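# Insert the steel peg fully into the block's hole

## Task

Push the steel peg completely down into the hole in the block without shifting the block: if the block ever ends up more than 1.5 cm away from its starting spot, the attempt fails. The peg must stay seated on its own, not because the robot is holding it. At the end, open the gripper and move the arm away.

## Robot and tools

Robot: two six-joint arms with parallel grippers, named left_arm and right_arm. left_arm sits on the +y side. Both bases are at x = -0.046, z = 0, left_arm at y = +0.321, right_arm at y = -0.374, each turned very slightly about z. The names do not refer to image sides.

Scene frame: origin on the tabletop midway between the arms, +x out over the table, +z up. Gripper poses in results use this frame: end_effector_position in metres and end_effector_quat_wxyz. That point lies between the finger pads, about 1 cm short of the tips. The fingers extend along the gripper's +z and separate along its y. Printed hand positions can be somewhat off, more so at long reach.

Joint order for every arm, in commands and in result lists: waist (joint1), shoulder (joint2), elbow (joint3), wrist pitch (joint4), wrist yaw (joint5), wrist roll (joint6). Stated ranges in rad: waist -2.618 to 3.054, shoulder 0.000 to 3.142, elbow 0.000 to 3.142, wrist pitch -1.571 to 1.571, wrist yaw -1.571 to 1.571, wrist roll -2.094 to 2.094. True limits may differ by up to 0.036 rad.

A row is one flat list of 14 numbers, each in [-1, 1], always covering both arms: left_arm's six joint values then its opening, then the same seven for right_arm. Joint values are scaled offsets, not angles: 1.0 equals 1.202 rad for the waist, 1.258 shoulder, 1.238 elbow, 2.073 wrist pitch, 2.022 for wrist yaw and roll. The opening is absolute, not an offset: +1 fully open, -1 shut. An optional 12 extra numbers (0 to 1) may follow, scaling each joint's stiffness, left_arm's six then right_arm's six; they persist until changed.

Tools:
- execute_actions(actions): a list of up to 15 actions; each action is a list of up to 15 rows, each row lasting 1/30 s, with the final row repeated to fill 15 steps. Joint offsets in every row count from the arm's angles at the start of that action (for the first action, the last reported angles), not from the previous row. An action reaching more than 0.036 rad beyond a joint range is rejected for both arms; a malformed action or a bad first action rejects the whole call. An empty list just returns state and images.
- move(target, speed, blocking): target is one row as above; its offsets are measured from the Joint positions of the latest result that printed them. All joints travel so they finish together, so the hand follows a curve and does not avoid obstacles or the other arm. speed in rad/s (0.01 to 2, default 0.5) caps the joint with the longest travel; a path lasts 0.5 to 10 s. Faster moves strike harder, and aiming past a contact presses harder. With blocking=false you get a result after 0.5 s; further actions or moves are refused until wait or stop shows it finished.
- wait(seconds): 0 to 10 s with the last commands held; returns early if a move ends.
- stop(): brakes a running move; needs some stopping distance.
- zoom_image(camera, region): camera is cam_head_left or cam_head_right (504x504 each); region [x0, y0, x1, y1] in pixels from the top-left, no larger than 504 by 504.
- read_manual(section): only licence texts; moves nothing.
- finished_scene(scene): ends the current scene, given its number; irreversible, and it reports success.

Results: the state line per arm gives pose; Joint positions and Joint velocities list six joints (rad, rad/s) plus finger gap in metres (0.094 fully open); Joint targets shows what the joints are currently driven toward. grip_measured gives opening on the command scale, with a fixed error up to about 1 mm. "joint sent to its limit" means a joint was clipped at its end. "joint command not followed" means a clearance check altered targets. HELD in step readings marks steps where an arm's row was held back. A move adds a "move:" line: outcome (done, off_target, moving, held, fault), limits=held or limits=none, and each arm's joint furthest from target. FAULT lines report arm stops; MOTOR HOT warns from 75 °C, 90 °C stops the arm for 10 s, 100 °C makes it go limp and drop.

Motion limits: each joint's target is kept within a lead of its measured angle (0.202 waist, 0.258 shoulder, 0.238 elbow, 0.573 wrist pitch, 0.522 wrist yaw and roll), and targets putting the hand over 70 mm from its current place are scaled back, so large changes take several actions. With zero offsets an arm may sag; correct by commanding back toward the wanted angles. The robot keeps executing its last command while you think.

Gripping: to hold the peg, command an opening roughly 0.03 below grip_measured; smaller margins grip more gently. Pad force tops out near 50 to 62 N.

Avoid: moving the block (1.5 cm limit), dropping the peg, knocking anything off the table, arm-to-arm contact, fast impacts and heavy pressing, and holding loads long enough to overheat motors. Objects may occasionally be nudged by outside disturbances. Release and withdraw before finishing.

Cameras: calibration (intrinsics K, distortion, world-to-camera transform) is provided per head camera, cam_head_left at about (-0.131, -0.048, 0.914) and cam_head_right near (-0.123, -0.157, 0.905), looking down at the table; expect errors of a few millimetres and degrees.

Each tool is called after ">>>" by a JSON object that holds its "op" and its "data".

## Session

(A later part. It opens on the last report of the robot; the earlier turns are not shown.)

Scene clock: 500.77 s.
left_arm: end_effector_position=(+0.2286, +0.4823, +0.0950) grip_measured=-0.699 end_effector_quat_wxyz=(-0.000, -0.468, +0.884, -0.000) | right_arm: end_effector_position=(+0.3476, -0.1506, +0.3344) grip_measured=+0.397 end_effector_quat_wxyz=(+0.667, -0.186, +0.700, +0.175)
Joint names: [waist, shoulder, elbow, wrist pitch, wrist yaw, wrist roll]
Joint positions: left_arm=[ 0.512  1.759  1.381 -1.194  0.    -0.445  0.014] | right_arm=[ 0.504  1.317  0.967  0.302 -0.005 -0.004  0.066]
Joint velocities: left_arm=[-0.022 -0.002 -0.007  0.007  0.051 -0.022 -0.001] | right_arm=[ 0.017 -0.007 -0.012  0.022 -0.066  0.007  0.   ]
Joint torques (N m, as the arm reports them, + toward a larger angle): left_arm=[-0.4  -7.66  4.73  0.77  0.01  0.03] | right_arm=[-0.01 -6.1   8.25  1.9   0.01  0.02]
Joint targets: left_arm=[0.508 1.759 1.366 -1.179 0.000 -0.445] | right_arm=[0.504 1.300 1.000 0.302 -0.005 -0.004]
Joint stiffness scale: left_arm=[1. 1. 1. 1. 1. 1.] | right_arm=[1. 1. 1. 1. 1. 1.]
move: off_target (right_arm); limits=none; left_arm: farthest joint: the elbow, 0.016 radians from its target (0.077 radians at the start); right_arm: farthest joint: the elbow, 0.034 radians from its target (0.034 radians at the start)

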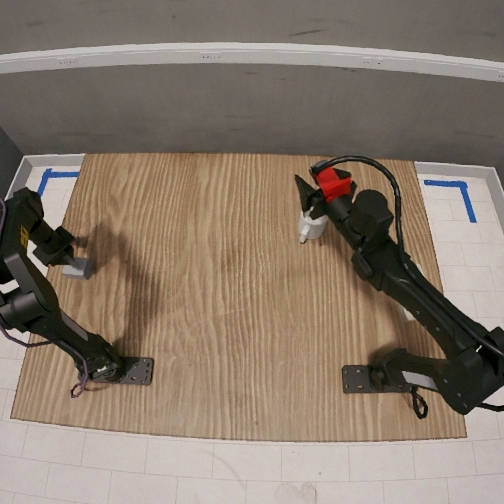

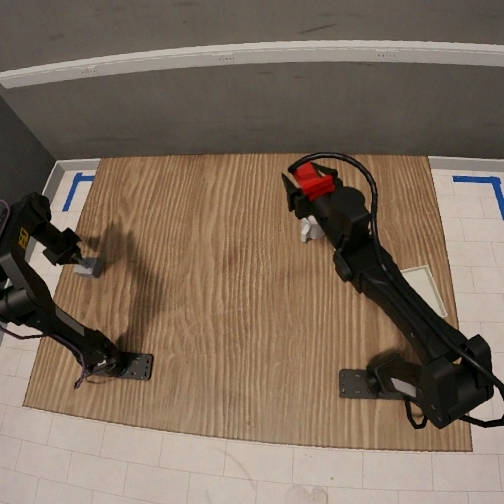

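>>> {"op": "move", "data": {"target": [0.016,0.026,0.059,-0.009,0,0,-0.85, 0,-0.014,0.027,0,0,0,0.4], "speed": 0.15}}

>>> {"op": "zoom_image", "data": {"camera": "cam_head_right", "region": [40, 220, 130, 310]}}

>>> {"op": "zoom_image", "data": {"camera": "cam_head_left", "region": [30, 220, 120, 310]}}

Scene clock: 534.27 s.
left_arm: end_effector_position=(+0.2329, +0.4896, +0.0939) grip_measured=-0.699 end_effector_quat_wxyz=(-0.001, -0.473, +0.881, -0.000) | right_arm: end_effector_position=(+0.3476, -0.1506, +0.3344) grip_measured=+0.397 end_effector_quat_wxyz=(+0.667, -0.186, +0.700, +0.175)
Joint names: [waist, shoulder, elbow, wrist pitch, wrist yaw, wrist roll]
Joint positions: left_arm=[ 0.525  1.789  1.413 -1.198  0.001 -0.445  0.014] | right_arm=[ 0.504  1.317  0.967  0.302 -0.005 -0.004  0.066]
Joint velocities: left_arm=[-0.012 -0.007 -0.012 -0.007  0.051 -0.11   0.001] | right_arm=[-0.002  0.007 -0.002 -0.095 -0.022  0.037 -0.   ]
Joint torques (N m, as the arm reports them, + toward a larger angle): left_arm=[ 0.6  -7.76  9.35  0.47  0.    0.02] | right_arm=[-0.11 -6.05  8.08  1.91 -0.03  0.01]
Joint targets: left_arm=[0.532 1.791 1.454 -1.213 -0.000 -0.445] | right_arm=[0.504 1.300 1.000 0.302 -0.005 -0.004]
Joint stiffness scale: left_arm=[1. 1. 1. 1. 1. 1.] | right_arm=[1. 1. 1. 1. 1. 1.]
move: off_target (left_arm, right_arm); limits=none; left_arm: farthest joint: the elbow, 0.041 radians from its target (0.073 radians at the start); right_arm: farthest joint: the elbow, 0.034 radians from its target (0.034 radians at the start)

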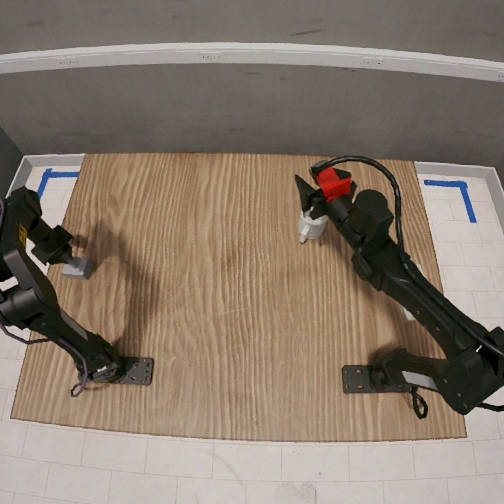

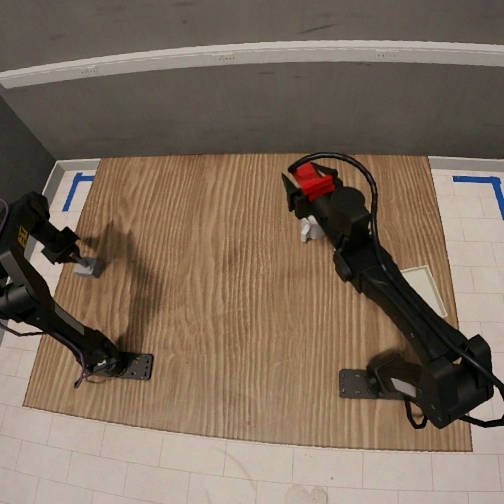

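Region (40, 220, 130, 310) of cam_head_right's 504x504 image, scaled by 5.600, with more detail than that image has.

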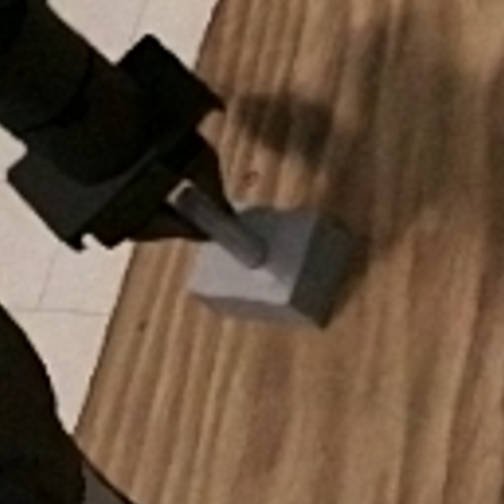

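Region (30, 220, 120, 310) of cam_head_left's 504x504 image, scaled by 5.600, with more detail than that image has.

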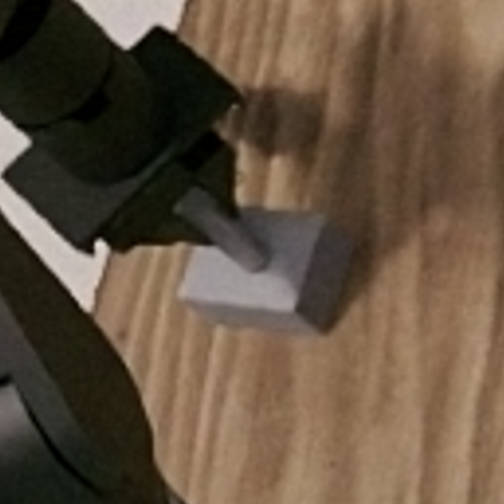

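>>> {"op": "move", "data": {"target": [0.004,0.005,-0.045,0.030,0,0,-0.85, 0,-0.014,0.027,0,0,0,0.4], "speed": 0.08}}

>>> {"op": "zoom_image", "data": {"camera": "cam_head_right", "region": [40, 220, 130, 310]}}

>>> {"op": "zoom_image", "data": {"camera": "cam_head_left", "region": [30, 220, 120, 310]}}

Scene clock: 551.67 s.
left_arm: end_effector_position=(+0.2354, +0.4911, +0.0915) grip_measured=-0.699 end_effector_quat_wxyz=(+0.005, -0.473, +0.881, -0.000) | right_arm: end_effector_position=(+0.3476, -0.1506, +0.3344) grip_measured=+0.397 end_effector_quat_wxyz=(+0.667, -0.186, +0.700, +0.175)
Joint names: [waist, shoulder, elbow, wrist pitch, wrist yaw, wrist roll]
Joint positions: left_arm=[ 0.525  1.789  1.404 -1.175  0.001 -0.445  0.014] | right_arm=[ 0.504  1.317  0.967  0.302 -0.005 -0.004  0.066]
Joint velocities: left_arm=[ 0.002 -0.007  0.012 -0.022  0.007 -0.081  0.001] | right_arm=[ 0.007 -0.012 -0.002 -0.022  0.022 -0.037 -0.001]
Joint torques (N m, as the arm reports them, + toward a larger angle): left_arm=[ 0.47 -7.5   2.27  1.    0.02  0.02] | right_arm=[-0.03 -6.19  8.23  1.94 -0.06  0.04]
Joint targets: left_arm=[0.530 1.795 1.357 -1.135 0.001 -0.445] | right_arm=[0.504 1.300 1.000 0.302 -0.005 -0.004]
Joint stiffness scale: left_arm=[1. 1. 1. 1. 1. 1.] | right_arm=[1. 1. 1. 1. 1. 1.]
move: off_target (left_arm, right_arm); limits=none; left_arm: farthest joint: the elbow, 0.046 radians from its target (0.056 radians at the start); right_arm: farthest joint: the elbow, 0.034 radians from its target (0.034 radians at the start)

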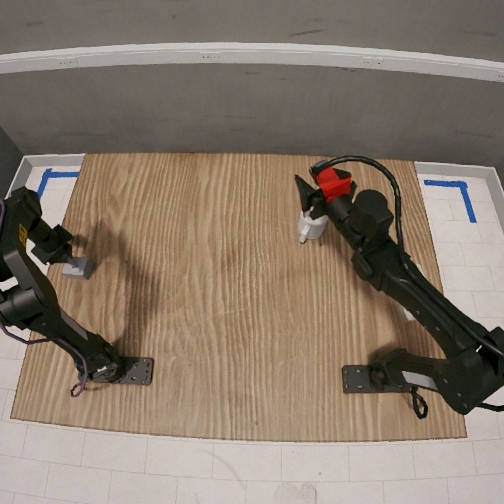

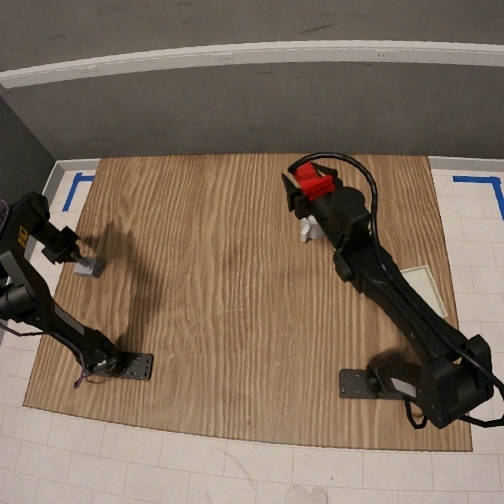

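Region (40, 220, 130, 310) of cam_head_right's 504x504 image, scaled by 5.600, with more detail than that image has.

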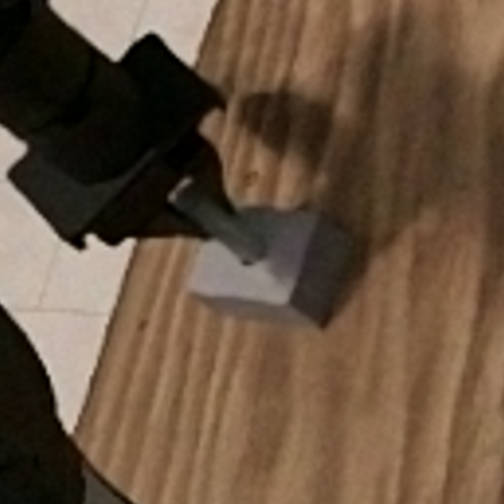

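Region (30, 220, 120, 310) of cam_head_left's 504x504 image, scaled by 5.600, with more detail than that image has.

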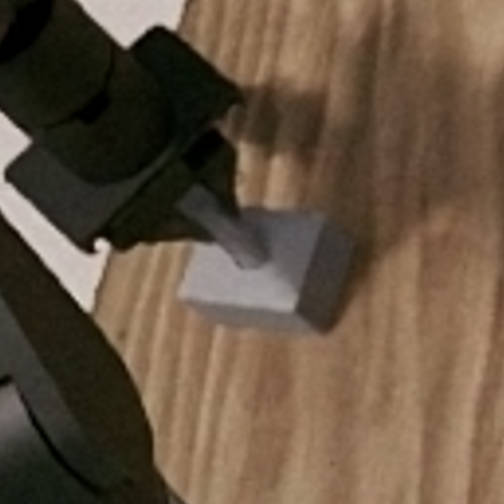

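>>> {"op": "move", "data": {"target": [0.014,0.005,-0.038,0.019,0,0,-0.85, 0,-0.014,0.027,0,0,0,0.4], "speed": 0.05}}

>>> {"op": "zoom_image", "data": {"camera": "cam_head_right", "region": [40, 220, 130, 310]}}

Scene clock: 565.13 s.
left_arm: end_effector_position=(+0.2351, +0.4919, +0.0915) grip_measured=-0.699 end_effector_quat_wxyz=(+0.006, -0.477, +0.879, -0.005) | right_arm: end_effector_position=(+0.3476, -0.1506, +0.3344) grip_measured=+0.397 end_effector_quat_wxyz=(+0.667, -0.186, +0.700, +0.175)
Joint names: [waist, shoulder, elbow, wrist pitch, wrist yaw, wrist roll]
Joint positions: left_arm=[ 0.533  1.789  1.404 -1.174  0.011 -0.445  0.014] | right_arm=[ 0.504  1.317  0.967  0.302 -0.005 -0.004  0.066]
Joint velocities: left_arm=[-0.007 -0.007 -0.012  0.022 -0.007  0.037  0.   ] | right_arm=[-0.002  0.002 -0.002 -0.007 -0.007  0.095  0.   ]
Joint torques (N m, as the arm reports them, + toward a larger angle): left_arm=[ 0.81 -7.46  2.21  1.   -0.1   0.03] | right_arm=[-0.07 -6.08  8.31  1.94  0.02  0.03]
Joint targets: left_arm=[0.542 1.795 1.356 -1.136 0.001 -0.445] | right_arm=[0.504 1.300 1.000 0.302 -0.005 -0.004]
Joint stiffness scale: left_arm=[1. 1. 1. 1. 1. 1.] | right_arm=[1. 1. 1. 1. 1. 1.]
move: off_target (left_arm, right_arm); limits=none; left_arm: farthest joint: the elbow, 0.047 radians from its target (0.047 radians at the start); right_arm: farthest joint: the elbow, 0.034 radians from its target (0.034 radians at the start)

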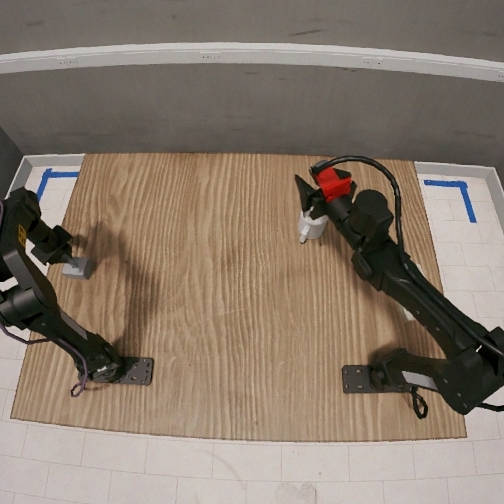

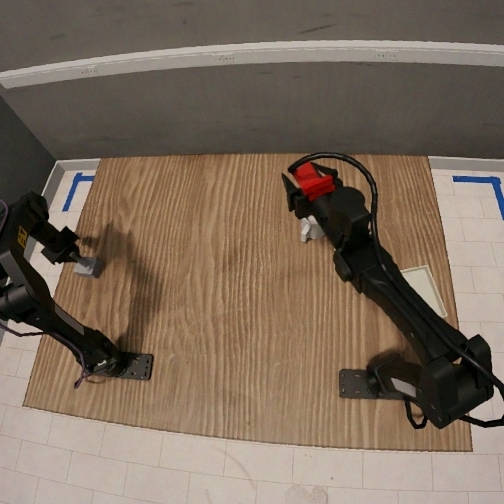

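Region (40, 220, 130, 310) of cam_head_right's 504x504 image, scaled by 5.600, with more detail than that image has.

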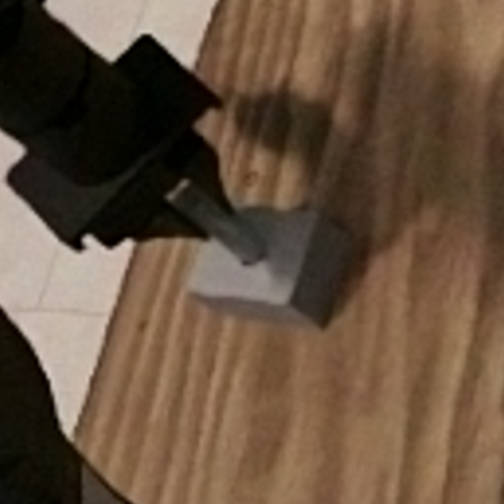

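>>> {"op": "move", "data": {"target": [-0.019,-0.039,-0.029,-0.01,-0.008,0,-0.85, 0,-0.014,0.027,0,0,0,0.4], "speed": 0.05}}

>>> {"op": "zoom_image", "data": {"camera": "cam_head_right", "region": [40, 220, 130, 310]}}

>>> {"op": "zoom_image", "data": {"camera": "cam_head_left", "region": [30, 220, 120, 310]}}

Scene clock: 591.43 s.
left_arm: end_effector_position=(+0.2316, +0.4853, +0.0924) grip_measured=-0.699 end_effector_quat_wxyz=(+0.002, -0.470, +0.883, -0.001) | right_arm: end_effector_position=(+0.3476, -0.1506, +0.3344) grip_measured=+0.397 end_effector_quat_wxyz=(+0.667, -0.186, +0.700, +0.175)
Joint names: [waist, shoulder, elbow, wrist pitch, wrist yaw, wrist roll]
Joint positions: left_arm=[ 0.517  1.77   1.385 -1.181  0.003 -0.445  0.014] | right_arm=[ 0.504  1.317  0.967  0.302 -0.005 -0.004  0.066]
Joint velocities: left_arm=[-0.002 -0.002 -0.012  0.007  0.007 -0.007  0.   ] | right_arm=[ 0.012 -0.017 -0.007 -0.066  0.007  0.007  0.   ]
Joint torques (N m, as the arm reports them, + toward a larger angle): left_arm=[ -0.64 -10.21   4.59   0.44  -0.08   0.01] | right_arm=[-0.21 -6.07  8.24  1.92  0.    0.01]
Joint targets: left_arm=[0.510 1.740 1.368 -1.195 -0.006 -0.445] | right_arm=[0.504 1.300 1.000 0.302 -0.005 -0.004]
Joint stiffness scale: left_arm=[1. 1. 1. 1. 1. 1.] | right_arm=[1. 1. 1. 1. 1. 1.]
move: off_target (left_arm, right_arm); limits=none; left_arm: farthest joint: the shoulder, 0.030 radians from its target (0.049 radians at the start); right_arm: farthest joint: the elbow, 0.034 radians from its target (0.034 radians at the start)

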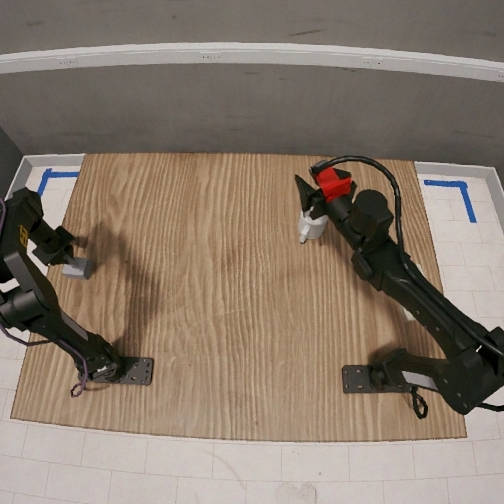

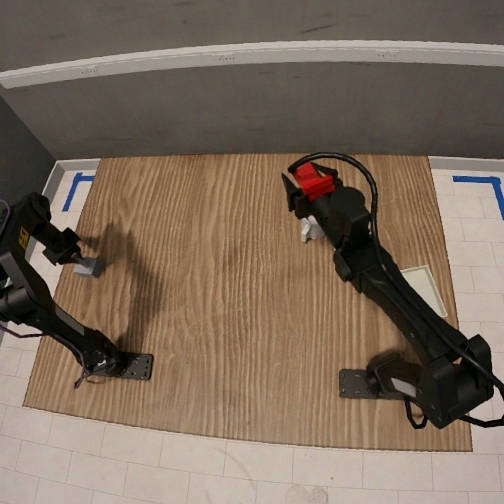

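Region (40, 220, 130, 310) of cam_head_right's 504x504 image, scaled by 5.600, with more detail than that image has.

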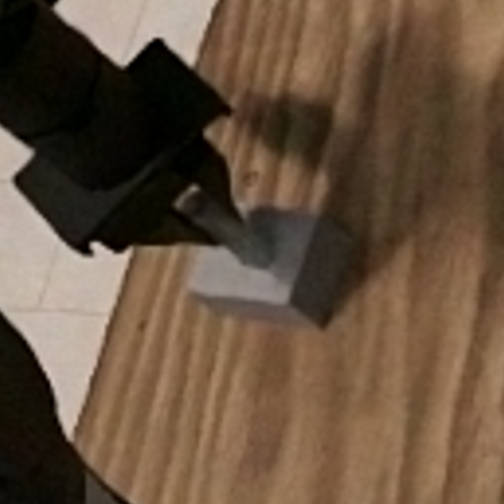

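Region (30, 220, 120, 310) of cam_head_left's 504x504 image, scaled by 5.600, with more detail than that image has.

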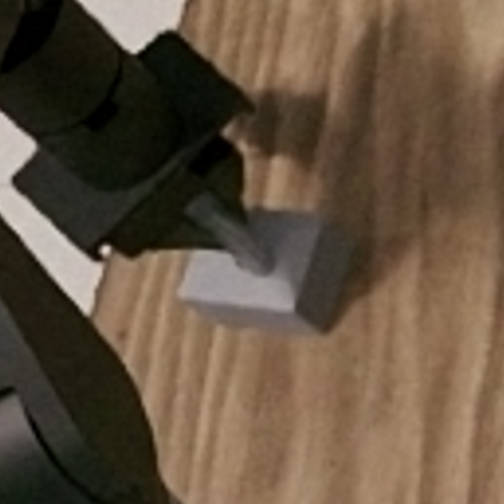

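>>> {"op": "move", "data": {"target": [0,-0.02,0.075,-0.035,0,0.777,-0.85, 0,-0.014,0.027,0,0,0,0.4], "speed": 0.8}}

>>> {"op": "zoom_image", "data": {"camera": "cam_head_right", "region": [40, 220, 130, 310]}}

>>> {"op": "zoom_image", "data": {"camera": "cam_head_left", "region": [30, 220, 120, 310]}}

Scene clock: 602.73 s.
left_arm: end_effector_position=(+0.2324, +0.4858, +0.1054) grip_measured=-0.699 end_effector_quat_wxyz=(+0.002, +0.289, +0.957, -0.000) | right_arm: end_effector_position=(+0.3476, -0.1506, +0.3344) grip_measured=+0.397 end_effector_quat_wxyz=(+0.667, -0.186, +0.700, +0.175)
Joint names: [waist, shoulder, elbow, wrist pitch, wrist yaw, wrist roll]
Joint positions: left_arm=[ 0.517  1.77   1.437 -1.235  0.003  1.119  0.014] | right_arm=[ 0.504  1.317  0.967  0.302 -0.005 -0.004  0.066]
Joint velocities: left_arm=[ 0.002 -0.002 -0.002 -0.022 -0.022 -0.051  0.   ] | right_arm=[ 0.012 -0.002  0.002 -0.051  0.037  0.022 -0.   ]
Joint torques (N m, as the arm reports them, + toward a larger angle): left_arm=[ 0.02 -9.75  9.32  0.45  0.02  0.1 ] | right_arm=[-0.01 -6.22  8.2   1.91  0.02  0.03]
Joint targets: left_arm=[0.517 1.745 1.478 -1.253 0.003 1.126] | right_arm=[0.504 1.300 1.000 0.302 -0.005 -0.004]
Joint stiffness scale: left_arm=[1. 1. 1. 1. 1. 1.] | right_arm=[1. 1. 1. 1. 1. 1.]
move: off_target (left_arm, right_arm); limits=none; left_arm: farthest joint: the elbow, 0.041 radians from its target (0.093 radians at the start); right_arm: farthest joint: the elbow, 0.034 radians from its target (0.034 radians at the start)

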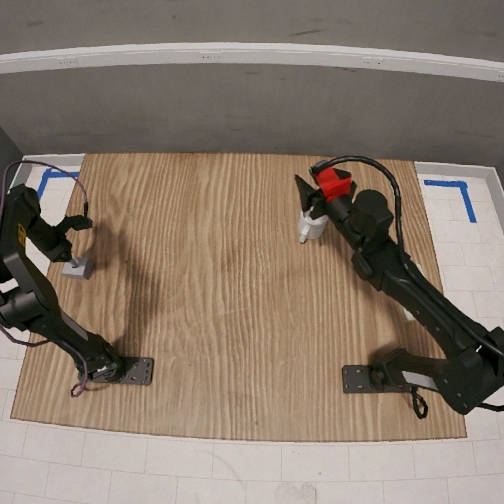

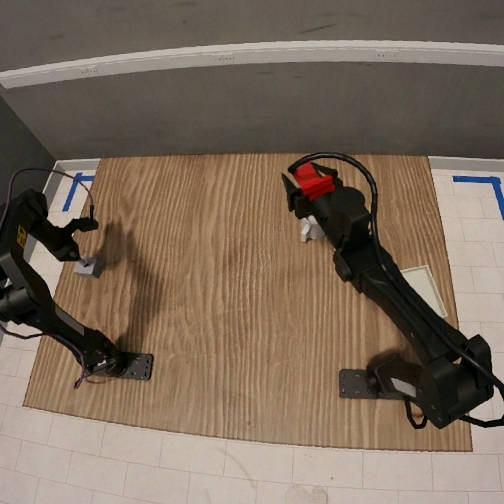

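Region (40, 220, 130, 310) of cam_head_right's 504x504 image, scaled by 5.600, with more detail than that image has.

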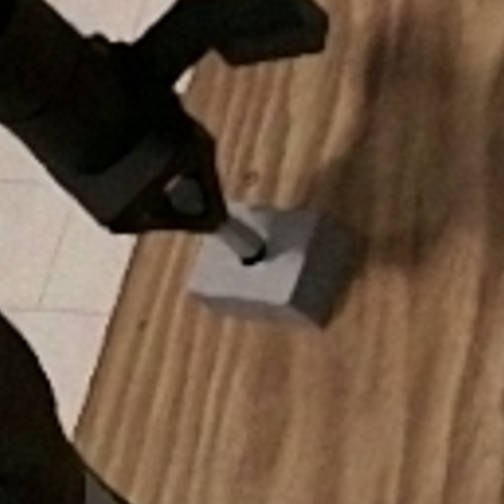

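Region (30, 220, 120, 310) of cam_head_left's 504x504 image, scaled by 5.600, with more detail than that image has.

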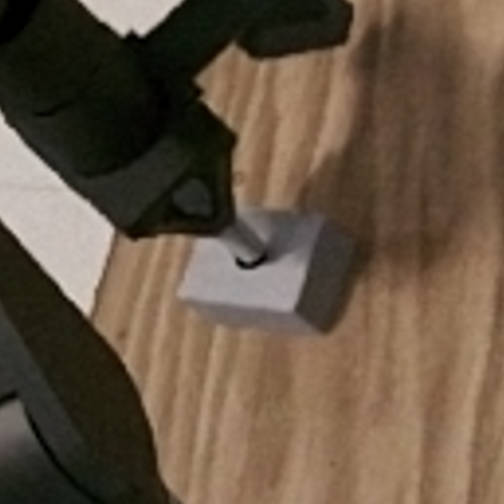

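>>> {"op": "move", "data": {"target": [0.02,0.108,0.1537,-0.067,-0.003,-0.557,-0.85, 0,-0.014,0.027,0,0,0,0.4], "speed": 0.6}}

>>> {"op": "zoom_image", "data": {"camera": "cam_head_right", "region": [40, 220, 130, 310]}}

>>> {"op": "zoom_image", "data": {"camera": "cam_head_left", "region": [30, 220, 120, 310]}}

Scene clock: 632.83 s.
left_arm: end_effector_position=(+0.2364, +0.4949, +0.1014) grip_measured=-0.699 end_effector_quat_wxyz=(-0.049, -0.272, +0.961, -0.015) | right_arm: end_effector_position=(+0.3476, -0.1506, +0.3344) grip_measured=+0.397 end_effector_quat_wxyz=(+0.667, -0.186, +0.700, +0.175)
Joint names: [waist, shoulder, elbow, wrist pitch, wrist yaw, wrist roll]
Joint positions: left_arm=[ 0.534  1.904  1.586 -1.356  0.002 -0.     0.014] | right_arm=[ 0.504  1.317  0.967  0.302 -0.005 -0.004  0.066]
Joint velocities: left_arm=[-0.012 -0.007 -0.017  0.022  0.066 -0.037 -0.   ] | right_arm=[-0.002 -0.002  0.007 -0.081 -0.007  0.051  0.001]
Joint torques (N m, as the arm reports them, + toward a larger angle): left_arm=[ 0.66 -8.62  9.21  0.27 -0.06 -0.02] | right_arm=[ 0.16 -6.23  8.08  1.92  0.01  0.  ]
Joint targets: left_arm=[0.541 1.906 1.627 -1.374 -0.003 -0.007] | right_arm=[0.504 1.300 1.000 0.302 -0.005 -0.004]
Joint stiffness scale: left_arm=[1. 1. 1. 1. 1. 1.] | right_arm=[1. 1. 1. 1. 1. 1.]
move: off_target (left_arm, right_arm); limits=none; left_arm: farthest joint: the elbow, 0.041 radians from its target (0.191 radians at the start); right_arm: farthest joint: the elbow, 0.034 radians from its target (0.034 radians at the start)

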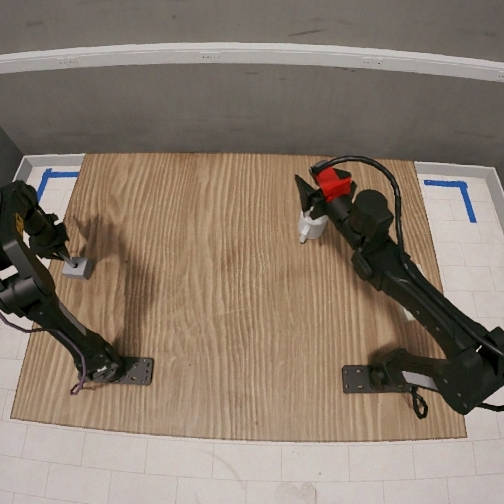

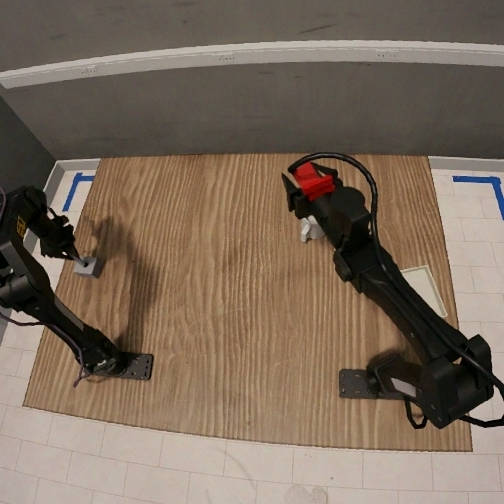

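Region (40, 220, 130, 310) of cam_head_right's 504x504 image, scaled by 5.600, with more detail than that image has.

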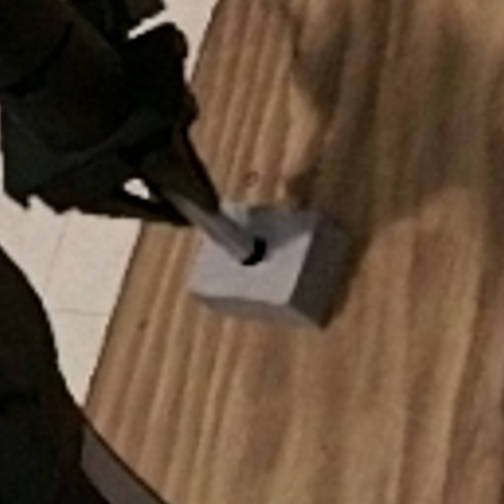

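Region (30, 220, 120, 310) of cam_head_left's 504x504 image, scaled by 5.600, with more detail than that image has.

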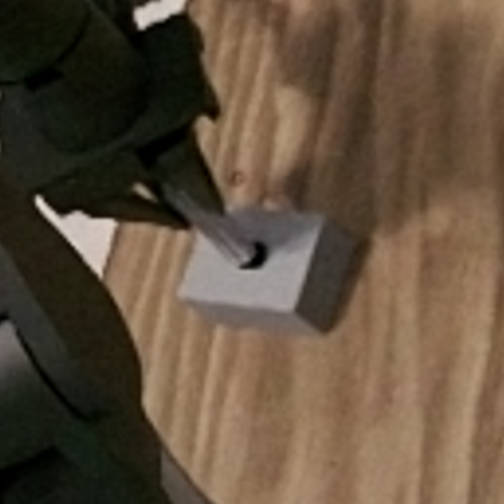

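>>> {"op": "move", "data": {"target": [0.005,0.007,-0.081,0.052,-0.002,-0.003,-0.85, 0,-0.014,0.027,0,0,0,0.4], "speed": 0.06}}

>>> {"op": "zoom_image", "data": {"camera": "cam_head_right", "region": [40, 220, 130, 310]}}

>>> {"op": "zoom_image", "data": {"camera": "cam_head_left", "region": [30, 220, 120, 310]}}

Scene clock: 647.63 s.
left_arm: end_effector_position=(+0.2373, +0.4954, +0.0904) grip_measured=-0.699 end_effector_quat_wxyz=(-0.045, -0.272, +0.961, -0.014) | right_arm: end_effector_position=(+0.3476, -0.1506, +0.3344) grip_measured=+0.397 end_effector_quat_wxyz=(+0.667, -0.186, +0.700, +0.175)
Joint names: [waist, shoulder, elbow, wrist pitch, wrist yaw, wrist roll]
Joint positions: left_arm=[ 0.534  1.904  1.543 -1.305  0.002 -0.001  0.014] | right_arm=[ 0.504  1.317  0.967  0.302 -0.005 -0.004  0.066]
Joint velocities: left_arm=[-0.012 -0.012 -0.007 -0.051 -0.154  0.095  0.001] | right_arm=[-0.002 -0.017 -0.007 -0.081  0.007  0.007  0.001]
Joint torques (N m, as the arm reports them, + toward a larger angle): left_arm=[ 0.55 -8.13  1.2   0.95 -0.03 -0.02] | right_arm=[-0.06 -5.98  8.16  1.91 -0.02  0.  ]
Joint targets: left_arm=[0.540 1.913 1.485 -1.248 -0.002 -0.007] | right_arm=[0.504 1.300 1.000 0.302 -0.005 -0.004]
Joint stiffness scale: left_arm=[1. 1. 1. 1. 1. 1.] | right_arm=[1. 1. 1. 1. 1. 1.]
move: off_target (left_arm, right_arm); limits=none; left_arm: farthest joint: the elbow, 0.057 radians from its target (0.100 radians at the start); right_arm: farthest joint: the elbow, 0.034 radians from its target (0.034 radians at the start)

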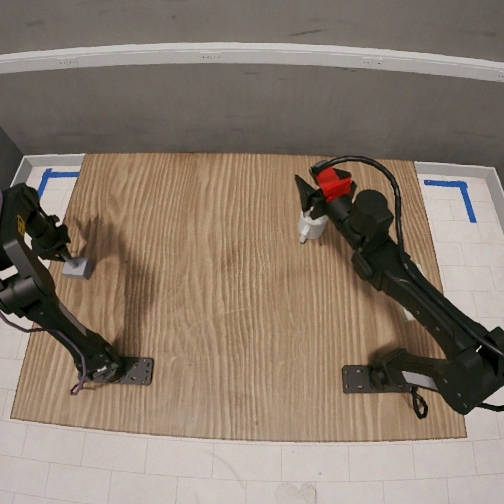

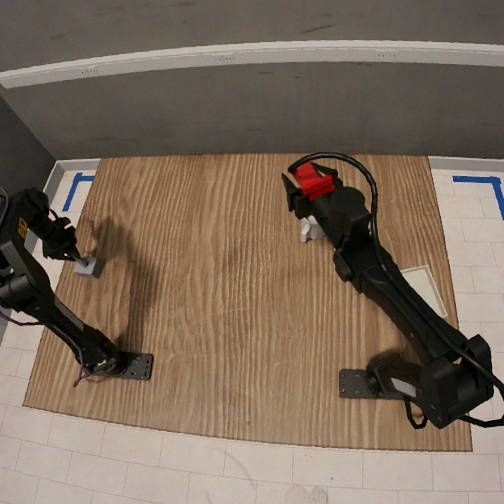

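Region (40, 220, 130, 310) of cam_head_right's 504x504 image, scaled by 5.600, with more detail than that image has.

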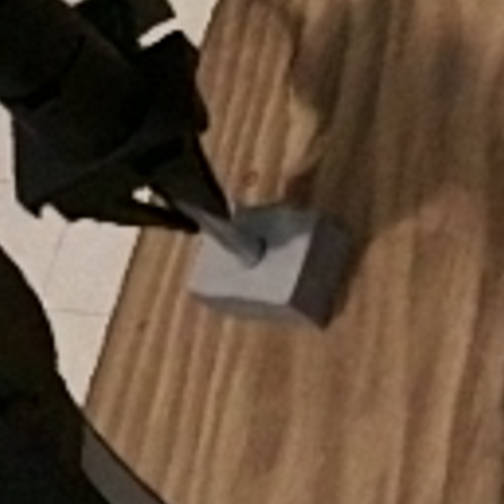

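Region (30, 220, 120, 310) of cam_head_left's 504x504 image, scaled by 5.600, with more detail than that image has.

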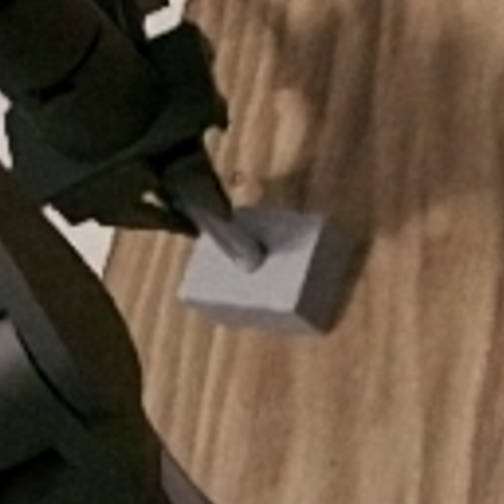

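>>> {"op": "move", "data": {"target": [-0.014,0.0,-0.02,0.012,-0.002,-0.003,-0.85, 0,-0.014,0.027,0,0,0,0.4], "speed": 0.05}}

>>> {"op": "zoom_image", "data": {"camera": "cam_head_right", "region": [40, 220, 130, 310]}}

Scene clock: 656.00 s.
left_arm: end_effector_position=(+0.2374, +0.4944, +0.0907) grip_measured=-0.699 end_effector_quat_wxyz=(-0.047, -0.268, +0.962, -0.009) | right_arm: end_effector_position=(+0.3476, -0.1506, +0.3344) grip_measured=+0.397 end_effector_quat_wxyz=(+0.667, -0.186, +0.700, +0.175)
Joint names: [waist, shoulder, elbow, wrist pitch, wrist yaw, wrist roll]
Joint positions: left_arm=[ 0.526  1.903  1.543 -1.306 -0.008 -0.001  0.014] | right_arm=[ 0.504  1.317  0.967  0.302 -0.005 -0.004  0.066]
Joint velocities: left_arm=[-0.007 -0.017 -0.002  0.007  0.022 -0.007  0.001] | right_arm=[-0.007 -0.002  0.017 -0.066  0.007 -0.051  0.   ]
Joint torques (N m, as the arm reports them, + toward a larger angle): left_arm=[-0.78 -8.7   3.81  0.69  0.08 -0.05] | right_arm=[-0.04 -6.24  8.25  1.91 -0.02  0.03]
Joint targets: left_arm=[0.518 1.904 1.518 -1.280 -0.002 -0.007] | right_arm=[0.504 1.300 1.000 0.302 -0.005 -0.004]
Joint stiffness scale: left_arm=[1. 1. 1. 1. 1. 1.] | right_arm=[1. 1. 1. 1. 1. 1.]
move: off_target (left_arm, right_arm); limits=none; left_arm: farthest joint: the wrist pitch, 0.026 radians from its target (0.024 radians at the start); right_arm: farthest joint: the elbow, 0.034 radians from its target (0.034 radians at the start)

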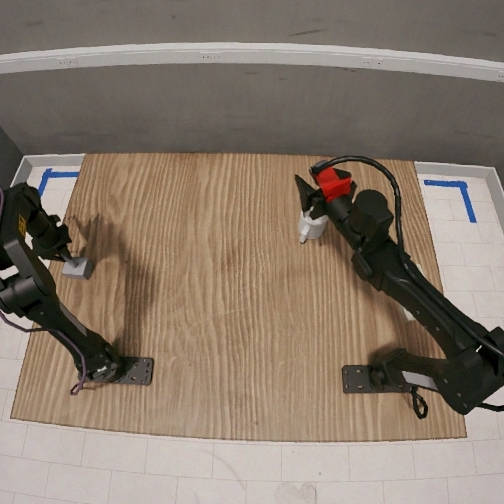

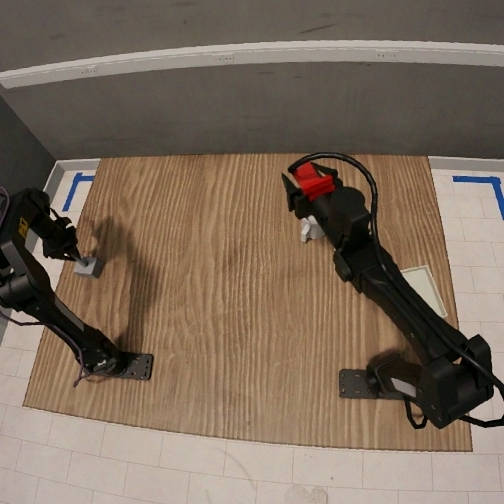

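Region (40, 220, 130, 310) of cam_head_right's 504x504 image, scaled by 5.600, with more detail than that image has.

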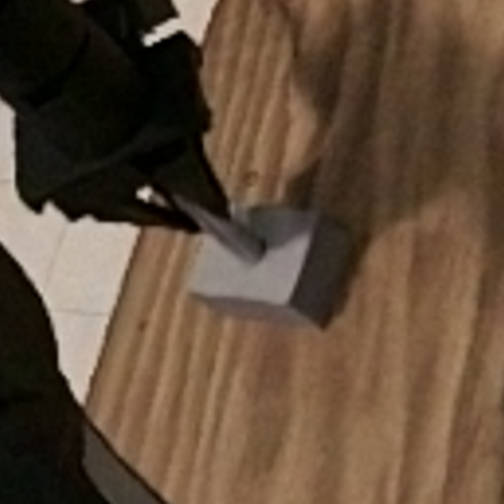

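>>> {"op": "move", "data": {"target": [-0.004,0.0,0.048,-0.018,0.01,-0.003,-0.85, 0,-0.014,0.027,0,0,0,0.4], "speed": 0.08}}

>>> {"op": "zoom_image", "data": {"camera": "cam_head_right", "region": [40, 220, 130, 310]}}

>>> {"op": "zoom_image", "data": {"camera": "cam_head_left", "region": [30, 220, 120, 310]}}

Scene clock: 667.60 s.
left_arm: end_effector_position=(+0.2390, +0.4928, +0.0956) grip_measured=-0.699 end_effector_quat_wxyz=(-0.046, -0.268, +0.962, -0.015) | right_arm: end_effector_position=(+0.3476, -0.1506, +0.3344) grip_measured=+0.397 end_effector_quat_wxyz=(+0.667, -0.186, +0.700, +0.175)
Joint names: [waist, shoulder, elbow, wrist pitch, wrist yaw, wrist roll]
Joint positions: left_arm=[ 0.526  1.903  1.563 -1.326  0.004 -0.001  0.014] | right_arm=[ 0.504  1.317  0.967  0.302 -0.005 -0.004  0.066]
Joint velocities: left_arm=[-0.007 -0.007 -0.002 -0.007  0.022 -0.022 -0.001] | right_arm=[-0.012  0.007 -0.022  0.022 -0.022 -0.022  0.   ]
Joint torques (N m, as the arm reports them, + toward a larger angle): left_arm=[-0.43 -8.86  9.08  0.28  0.12 -0.04] | right_arm=[-0.22 -5.98  8.14  1.93 -0.02  0.02]
Joint targets: left_arm=[0.521 1.903 1.602 -1.344 0.012 -0.008] | right_arm=[0.504 1.300 1.000 0.302 -0.005 -0.004]
Joint stiffness scale: left_arm=[1. 1. 1. 1. 1. 1.] | right_arm=[1. 1. 1. 1. 1. 1.]
move: off_target (left_arm, right_arm); limits=none; left_arm: farthest joint: the elbow, 0.040 radians from its target (0.060 radians at the start); right_arm: farthest joint: the elbow, 0.034 radians from its target (0.034 radians at the start)

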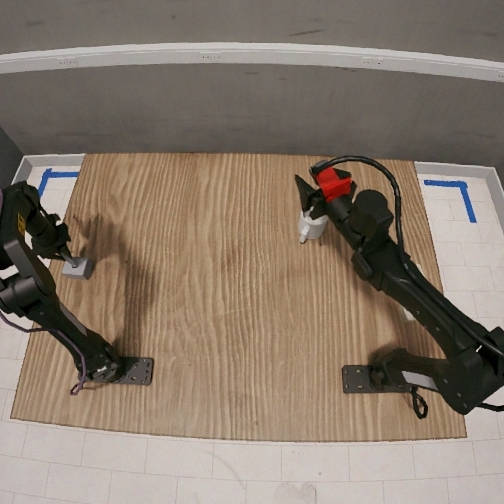

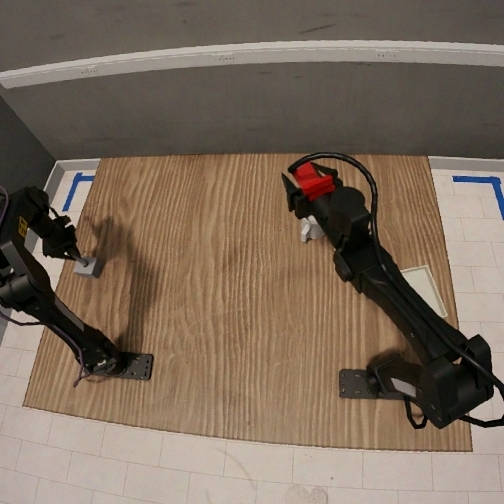

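Region (40, 220, 130, 310) of cam_head_right's 504x504 image, scaled by 5.600, with more detail than that image has.

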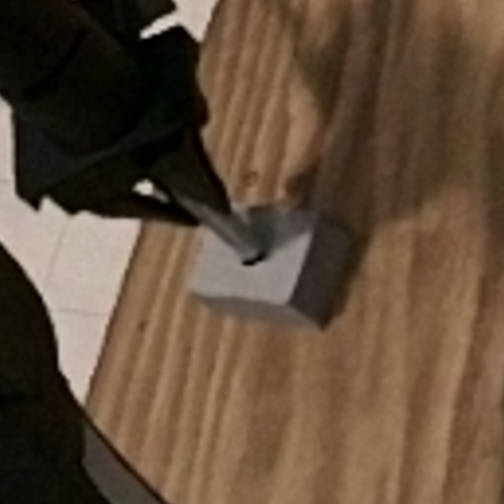

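Region (30, 220, 120, 310) of cam_head_left's 504x504 image, scaled by 5.600, with more detail than that image has.

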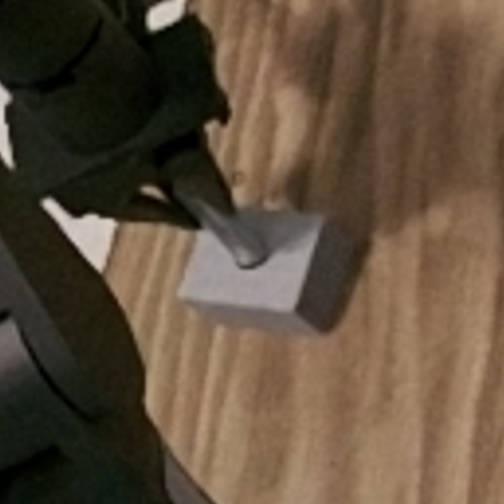

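>>> {"op": "move", "data": {"target": [0,0.006,-0.062,0.04,-0.006,-0.003,-0.85, 0,-0.014,0.027,0,0,0,0.4], "speed": 0.05}}

>>> {"op": "zoom_image", "data": {"camera": "cam_head_right", "region": [40, 220, 130, 310]}}

>>> {"op": "zoom_image", "data": {"camera": "cam_head_left", "region": [30, 220, 120, 310]}}

Scene clock: 678.57 s.
left_arm: end_effector_position=(+0.2403, +0.4937, +0.0915) grip_measured=-0.699 end_effector_quat_wxyz=(-0.038, -0.268, +0.963, -0.013) | right_arm: end_effector_position=(+0.3476, -0.1506, +0.3344) grip_measured=+0.397 end_effector_quat_wxyz=(+0.667, -0.186, +0.700, +0.175)
Joint names: [waist, shoulder, elbow, wrist pitch, wrist yaw, wrist roll]
Joint positions: left_arm=[ 0.526  1.896  1.538 -1.293  0.004 -0.001  0.014] | right_arm=[ 0.504  1.317  0.967  0.302 -0.005 -0.004  0.066]
Joint velocities: left_arm=[-0.012  0.012 -0.002  0.022  0.037 -0.007  0.001] | right_arm=[ 0.012 -0.012  0.012  0.007 -0.022  0.007 -0.001]
Joint torques (N m, as the arm reports them, + toward a larger angle): left_arm=[ 0.01 -7.63  1.65  0.93 -0.12 -0.03] | right_arm=[ 0.18 -6.09  8.33  1.91  0.03  0.05]
Joint targets: left_arm=[0.526 1.911 1.486 -1.243 -0.008 -0.008] | right_arm=[0.504 1.300 1.000 0.302 -0.005 -0.004]
Joint stiffness scale: left_arm=[1. 1. 1. 1. 1. 1.] | right_arm=[1. 1. 1. 1. 1. 1.]
move: off_target (left_arm, right_arm); limits=none; left_arm: farthest joint: the elbow, 0.052 radians from its target (0.076 radians at the start); right_arm: farthest joint: the elbow, 0.034 radians from its target (0.034 radians at the start)

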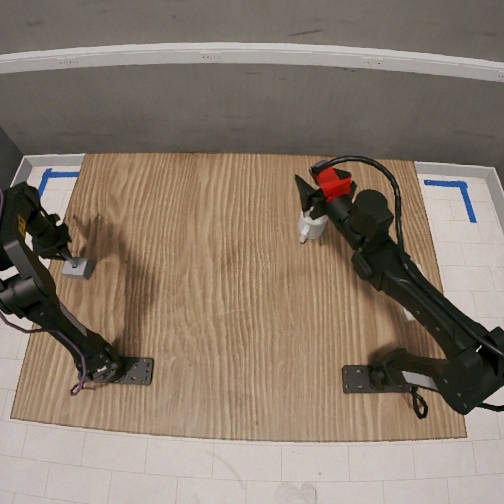

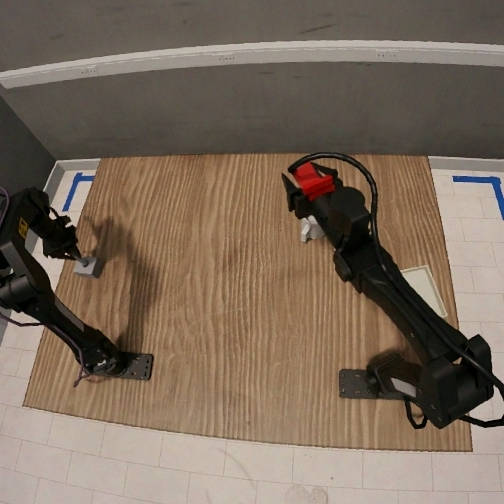

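Region (40, 220, 130, 310) of cam_head_right's 504x504 image, scaled by 5.600, with more detail than that image has.

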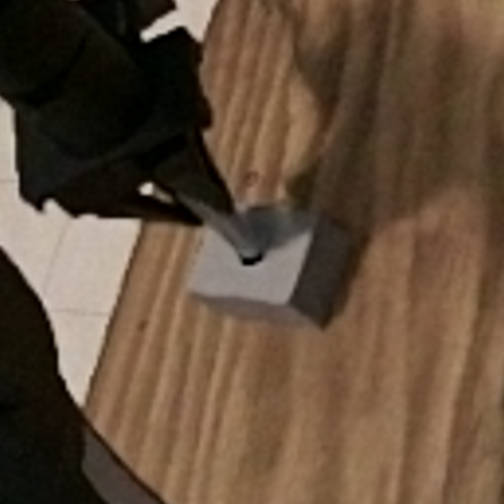

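Region (30, 220, 120, 310) of cam_head_left's 504x504 image, scaled by 5.600, with more detail than that image has.

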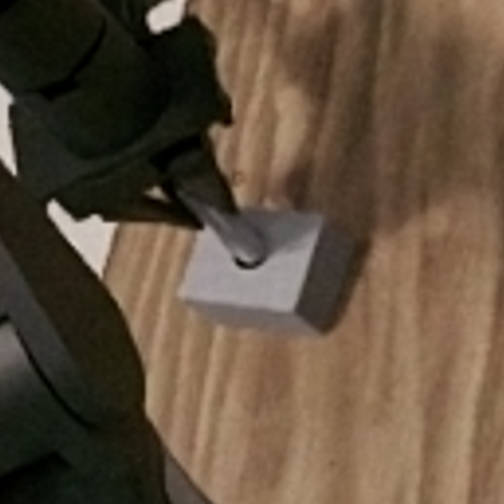

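>>> {"op": "move", "data": {"target": [0.012,0.006,-0.025,-0.016,-0.006,-0.003,-0.85, 0,-0.014,0.027,0,0,0,0.4], "speed": 0.04}}

>>> {"op": "zoom_image", "data": {"camera": "cam_head_right", "region": [40, 220, 130, 310]}}

>>> {"op": "zoom_image", "data": {"camera": "cam_head_left", "region": [30, 220, 120, 310]}}

Scene clock: 691.60 s.
left_arm: end_effector_position=(+0.2397, +0.4937, +0.0920) grip_measured=-0.699 end_effector_quat_wxyz=(-0.038, -0.270, +0.962, -0.015) | right_arm: end_effector_position=(+0.3476, -0.1506, +0.3344) grip_measured=+0.397 end_effector_quat_wxyz=(+0.667, -0.186, +0.700, +0.175)
Joint names: [waist, shoulder, elbow, wrist pitch, wrist yaw, wrist roll]
Joint positions: left_arm=[ 0.53   1.894  1.538 -1.295  0.008 -0.001  0.014] | right_arm=[ 0.504  1.317  0.967  0.302 -0.005 -0.004  0.066]
Joint velocities: left_arm=[ 0.002 -0.007 -0.017  0.022  0.022  0.037 -0.001] | right_arm=[-0.002 -0.007 -0.002 -0.037 -0.037 -0.037 -0.   ]
Joint torques (N m, as the arm reports them, + toward a larger angle): left_arm=[ 1.01 -8.07  3.35  0.18 -0.17 -0.04] | right_arm=[-0.04 -6.19  8.32  1.94  0.02  0.  ]
Joint targets: left_arm=[0.540 1.903 1.507 -1.326 -0.008 -0.008] | right_arm=[0.504 1.300 1.000 0.302 -0.005 -0.004]
Joint stiffness scale: left_arm=[1. 1. 1. 1. 1. 1.] | right_arm=[1. 1. 1. 1. 1. 1.]
move: off_target (left_arm, right_arm); limits=none; left_arm: farthest joint: the elbow, 0.031 radians from its target (0.031 radians at the start); right_arm: farthest joint: the elbow, 0.034 radians from its target (0.034 radians at the start)

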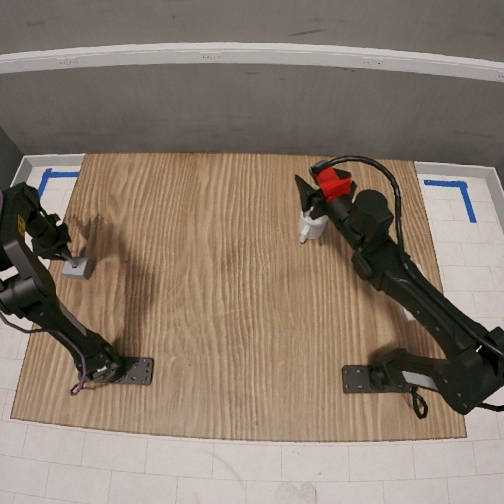

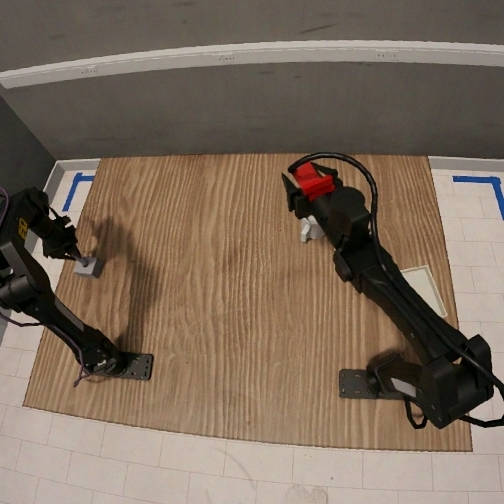

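Region (40, 220, 130, 310) of cam_head_right's 504x504 image, scaled by 5.600, with more detail than that image has.

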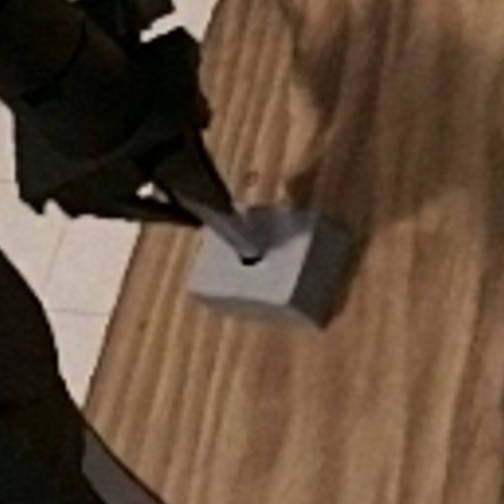

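Region (30, 220, 120, 310) of cam_head_left's 504x504 image, scaled by 5.600, with more detail than that image has.

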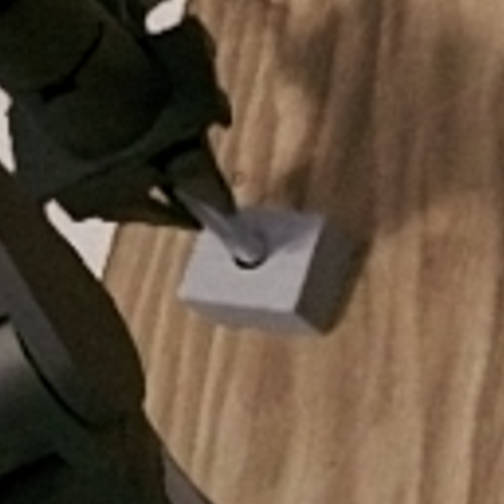

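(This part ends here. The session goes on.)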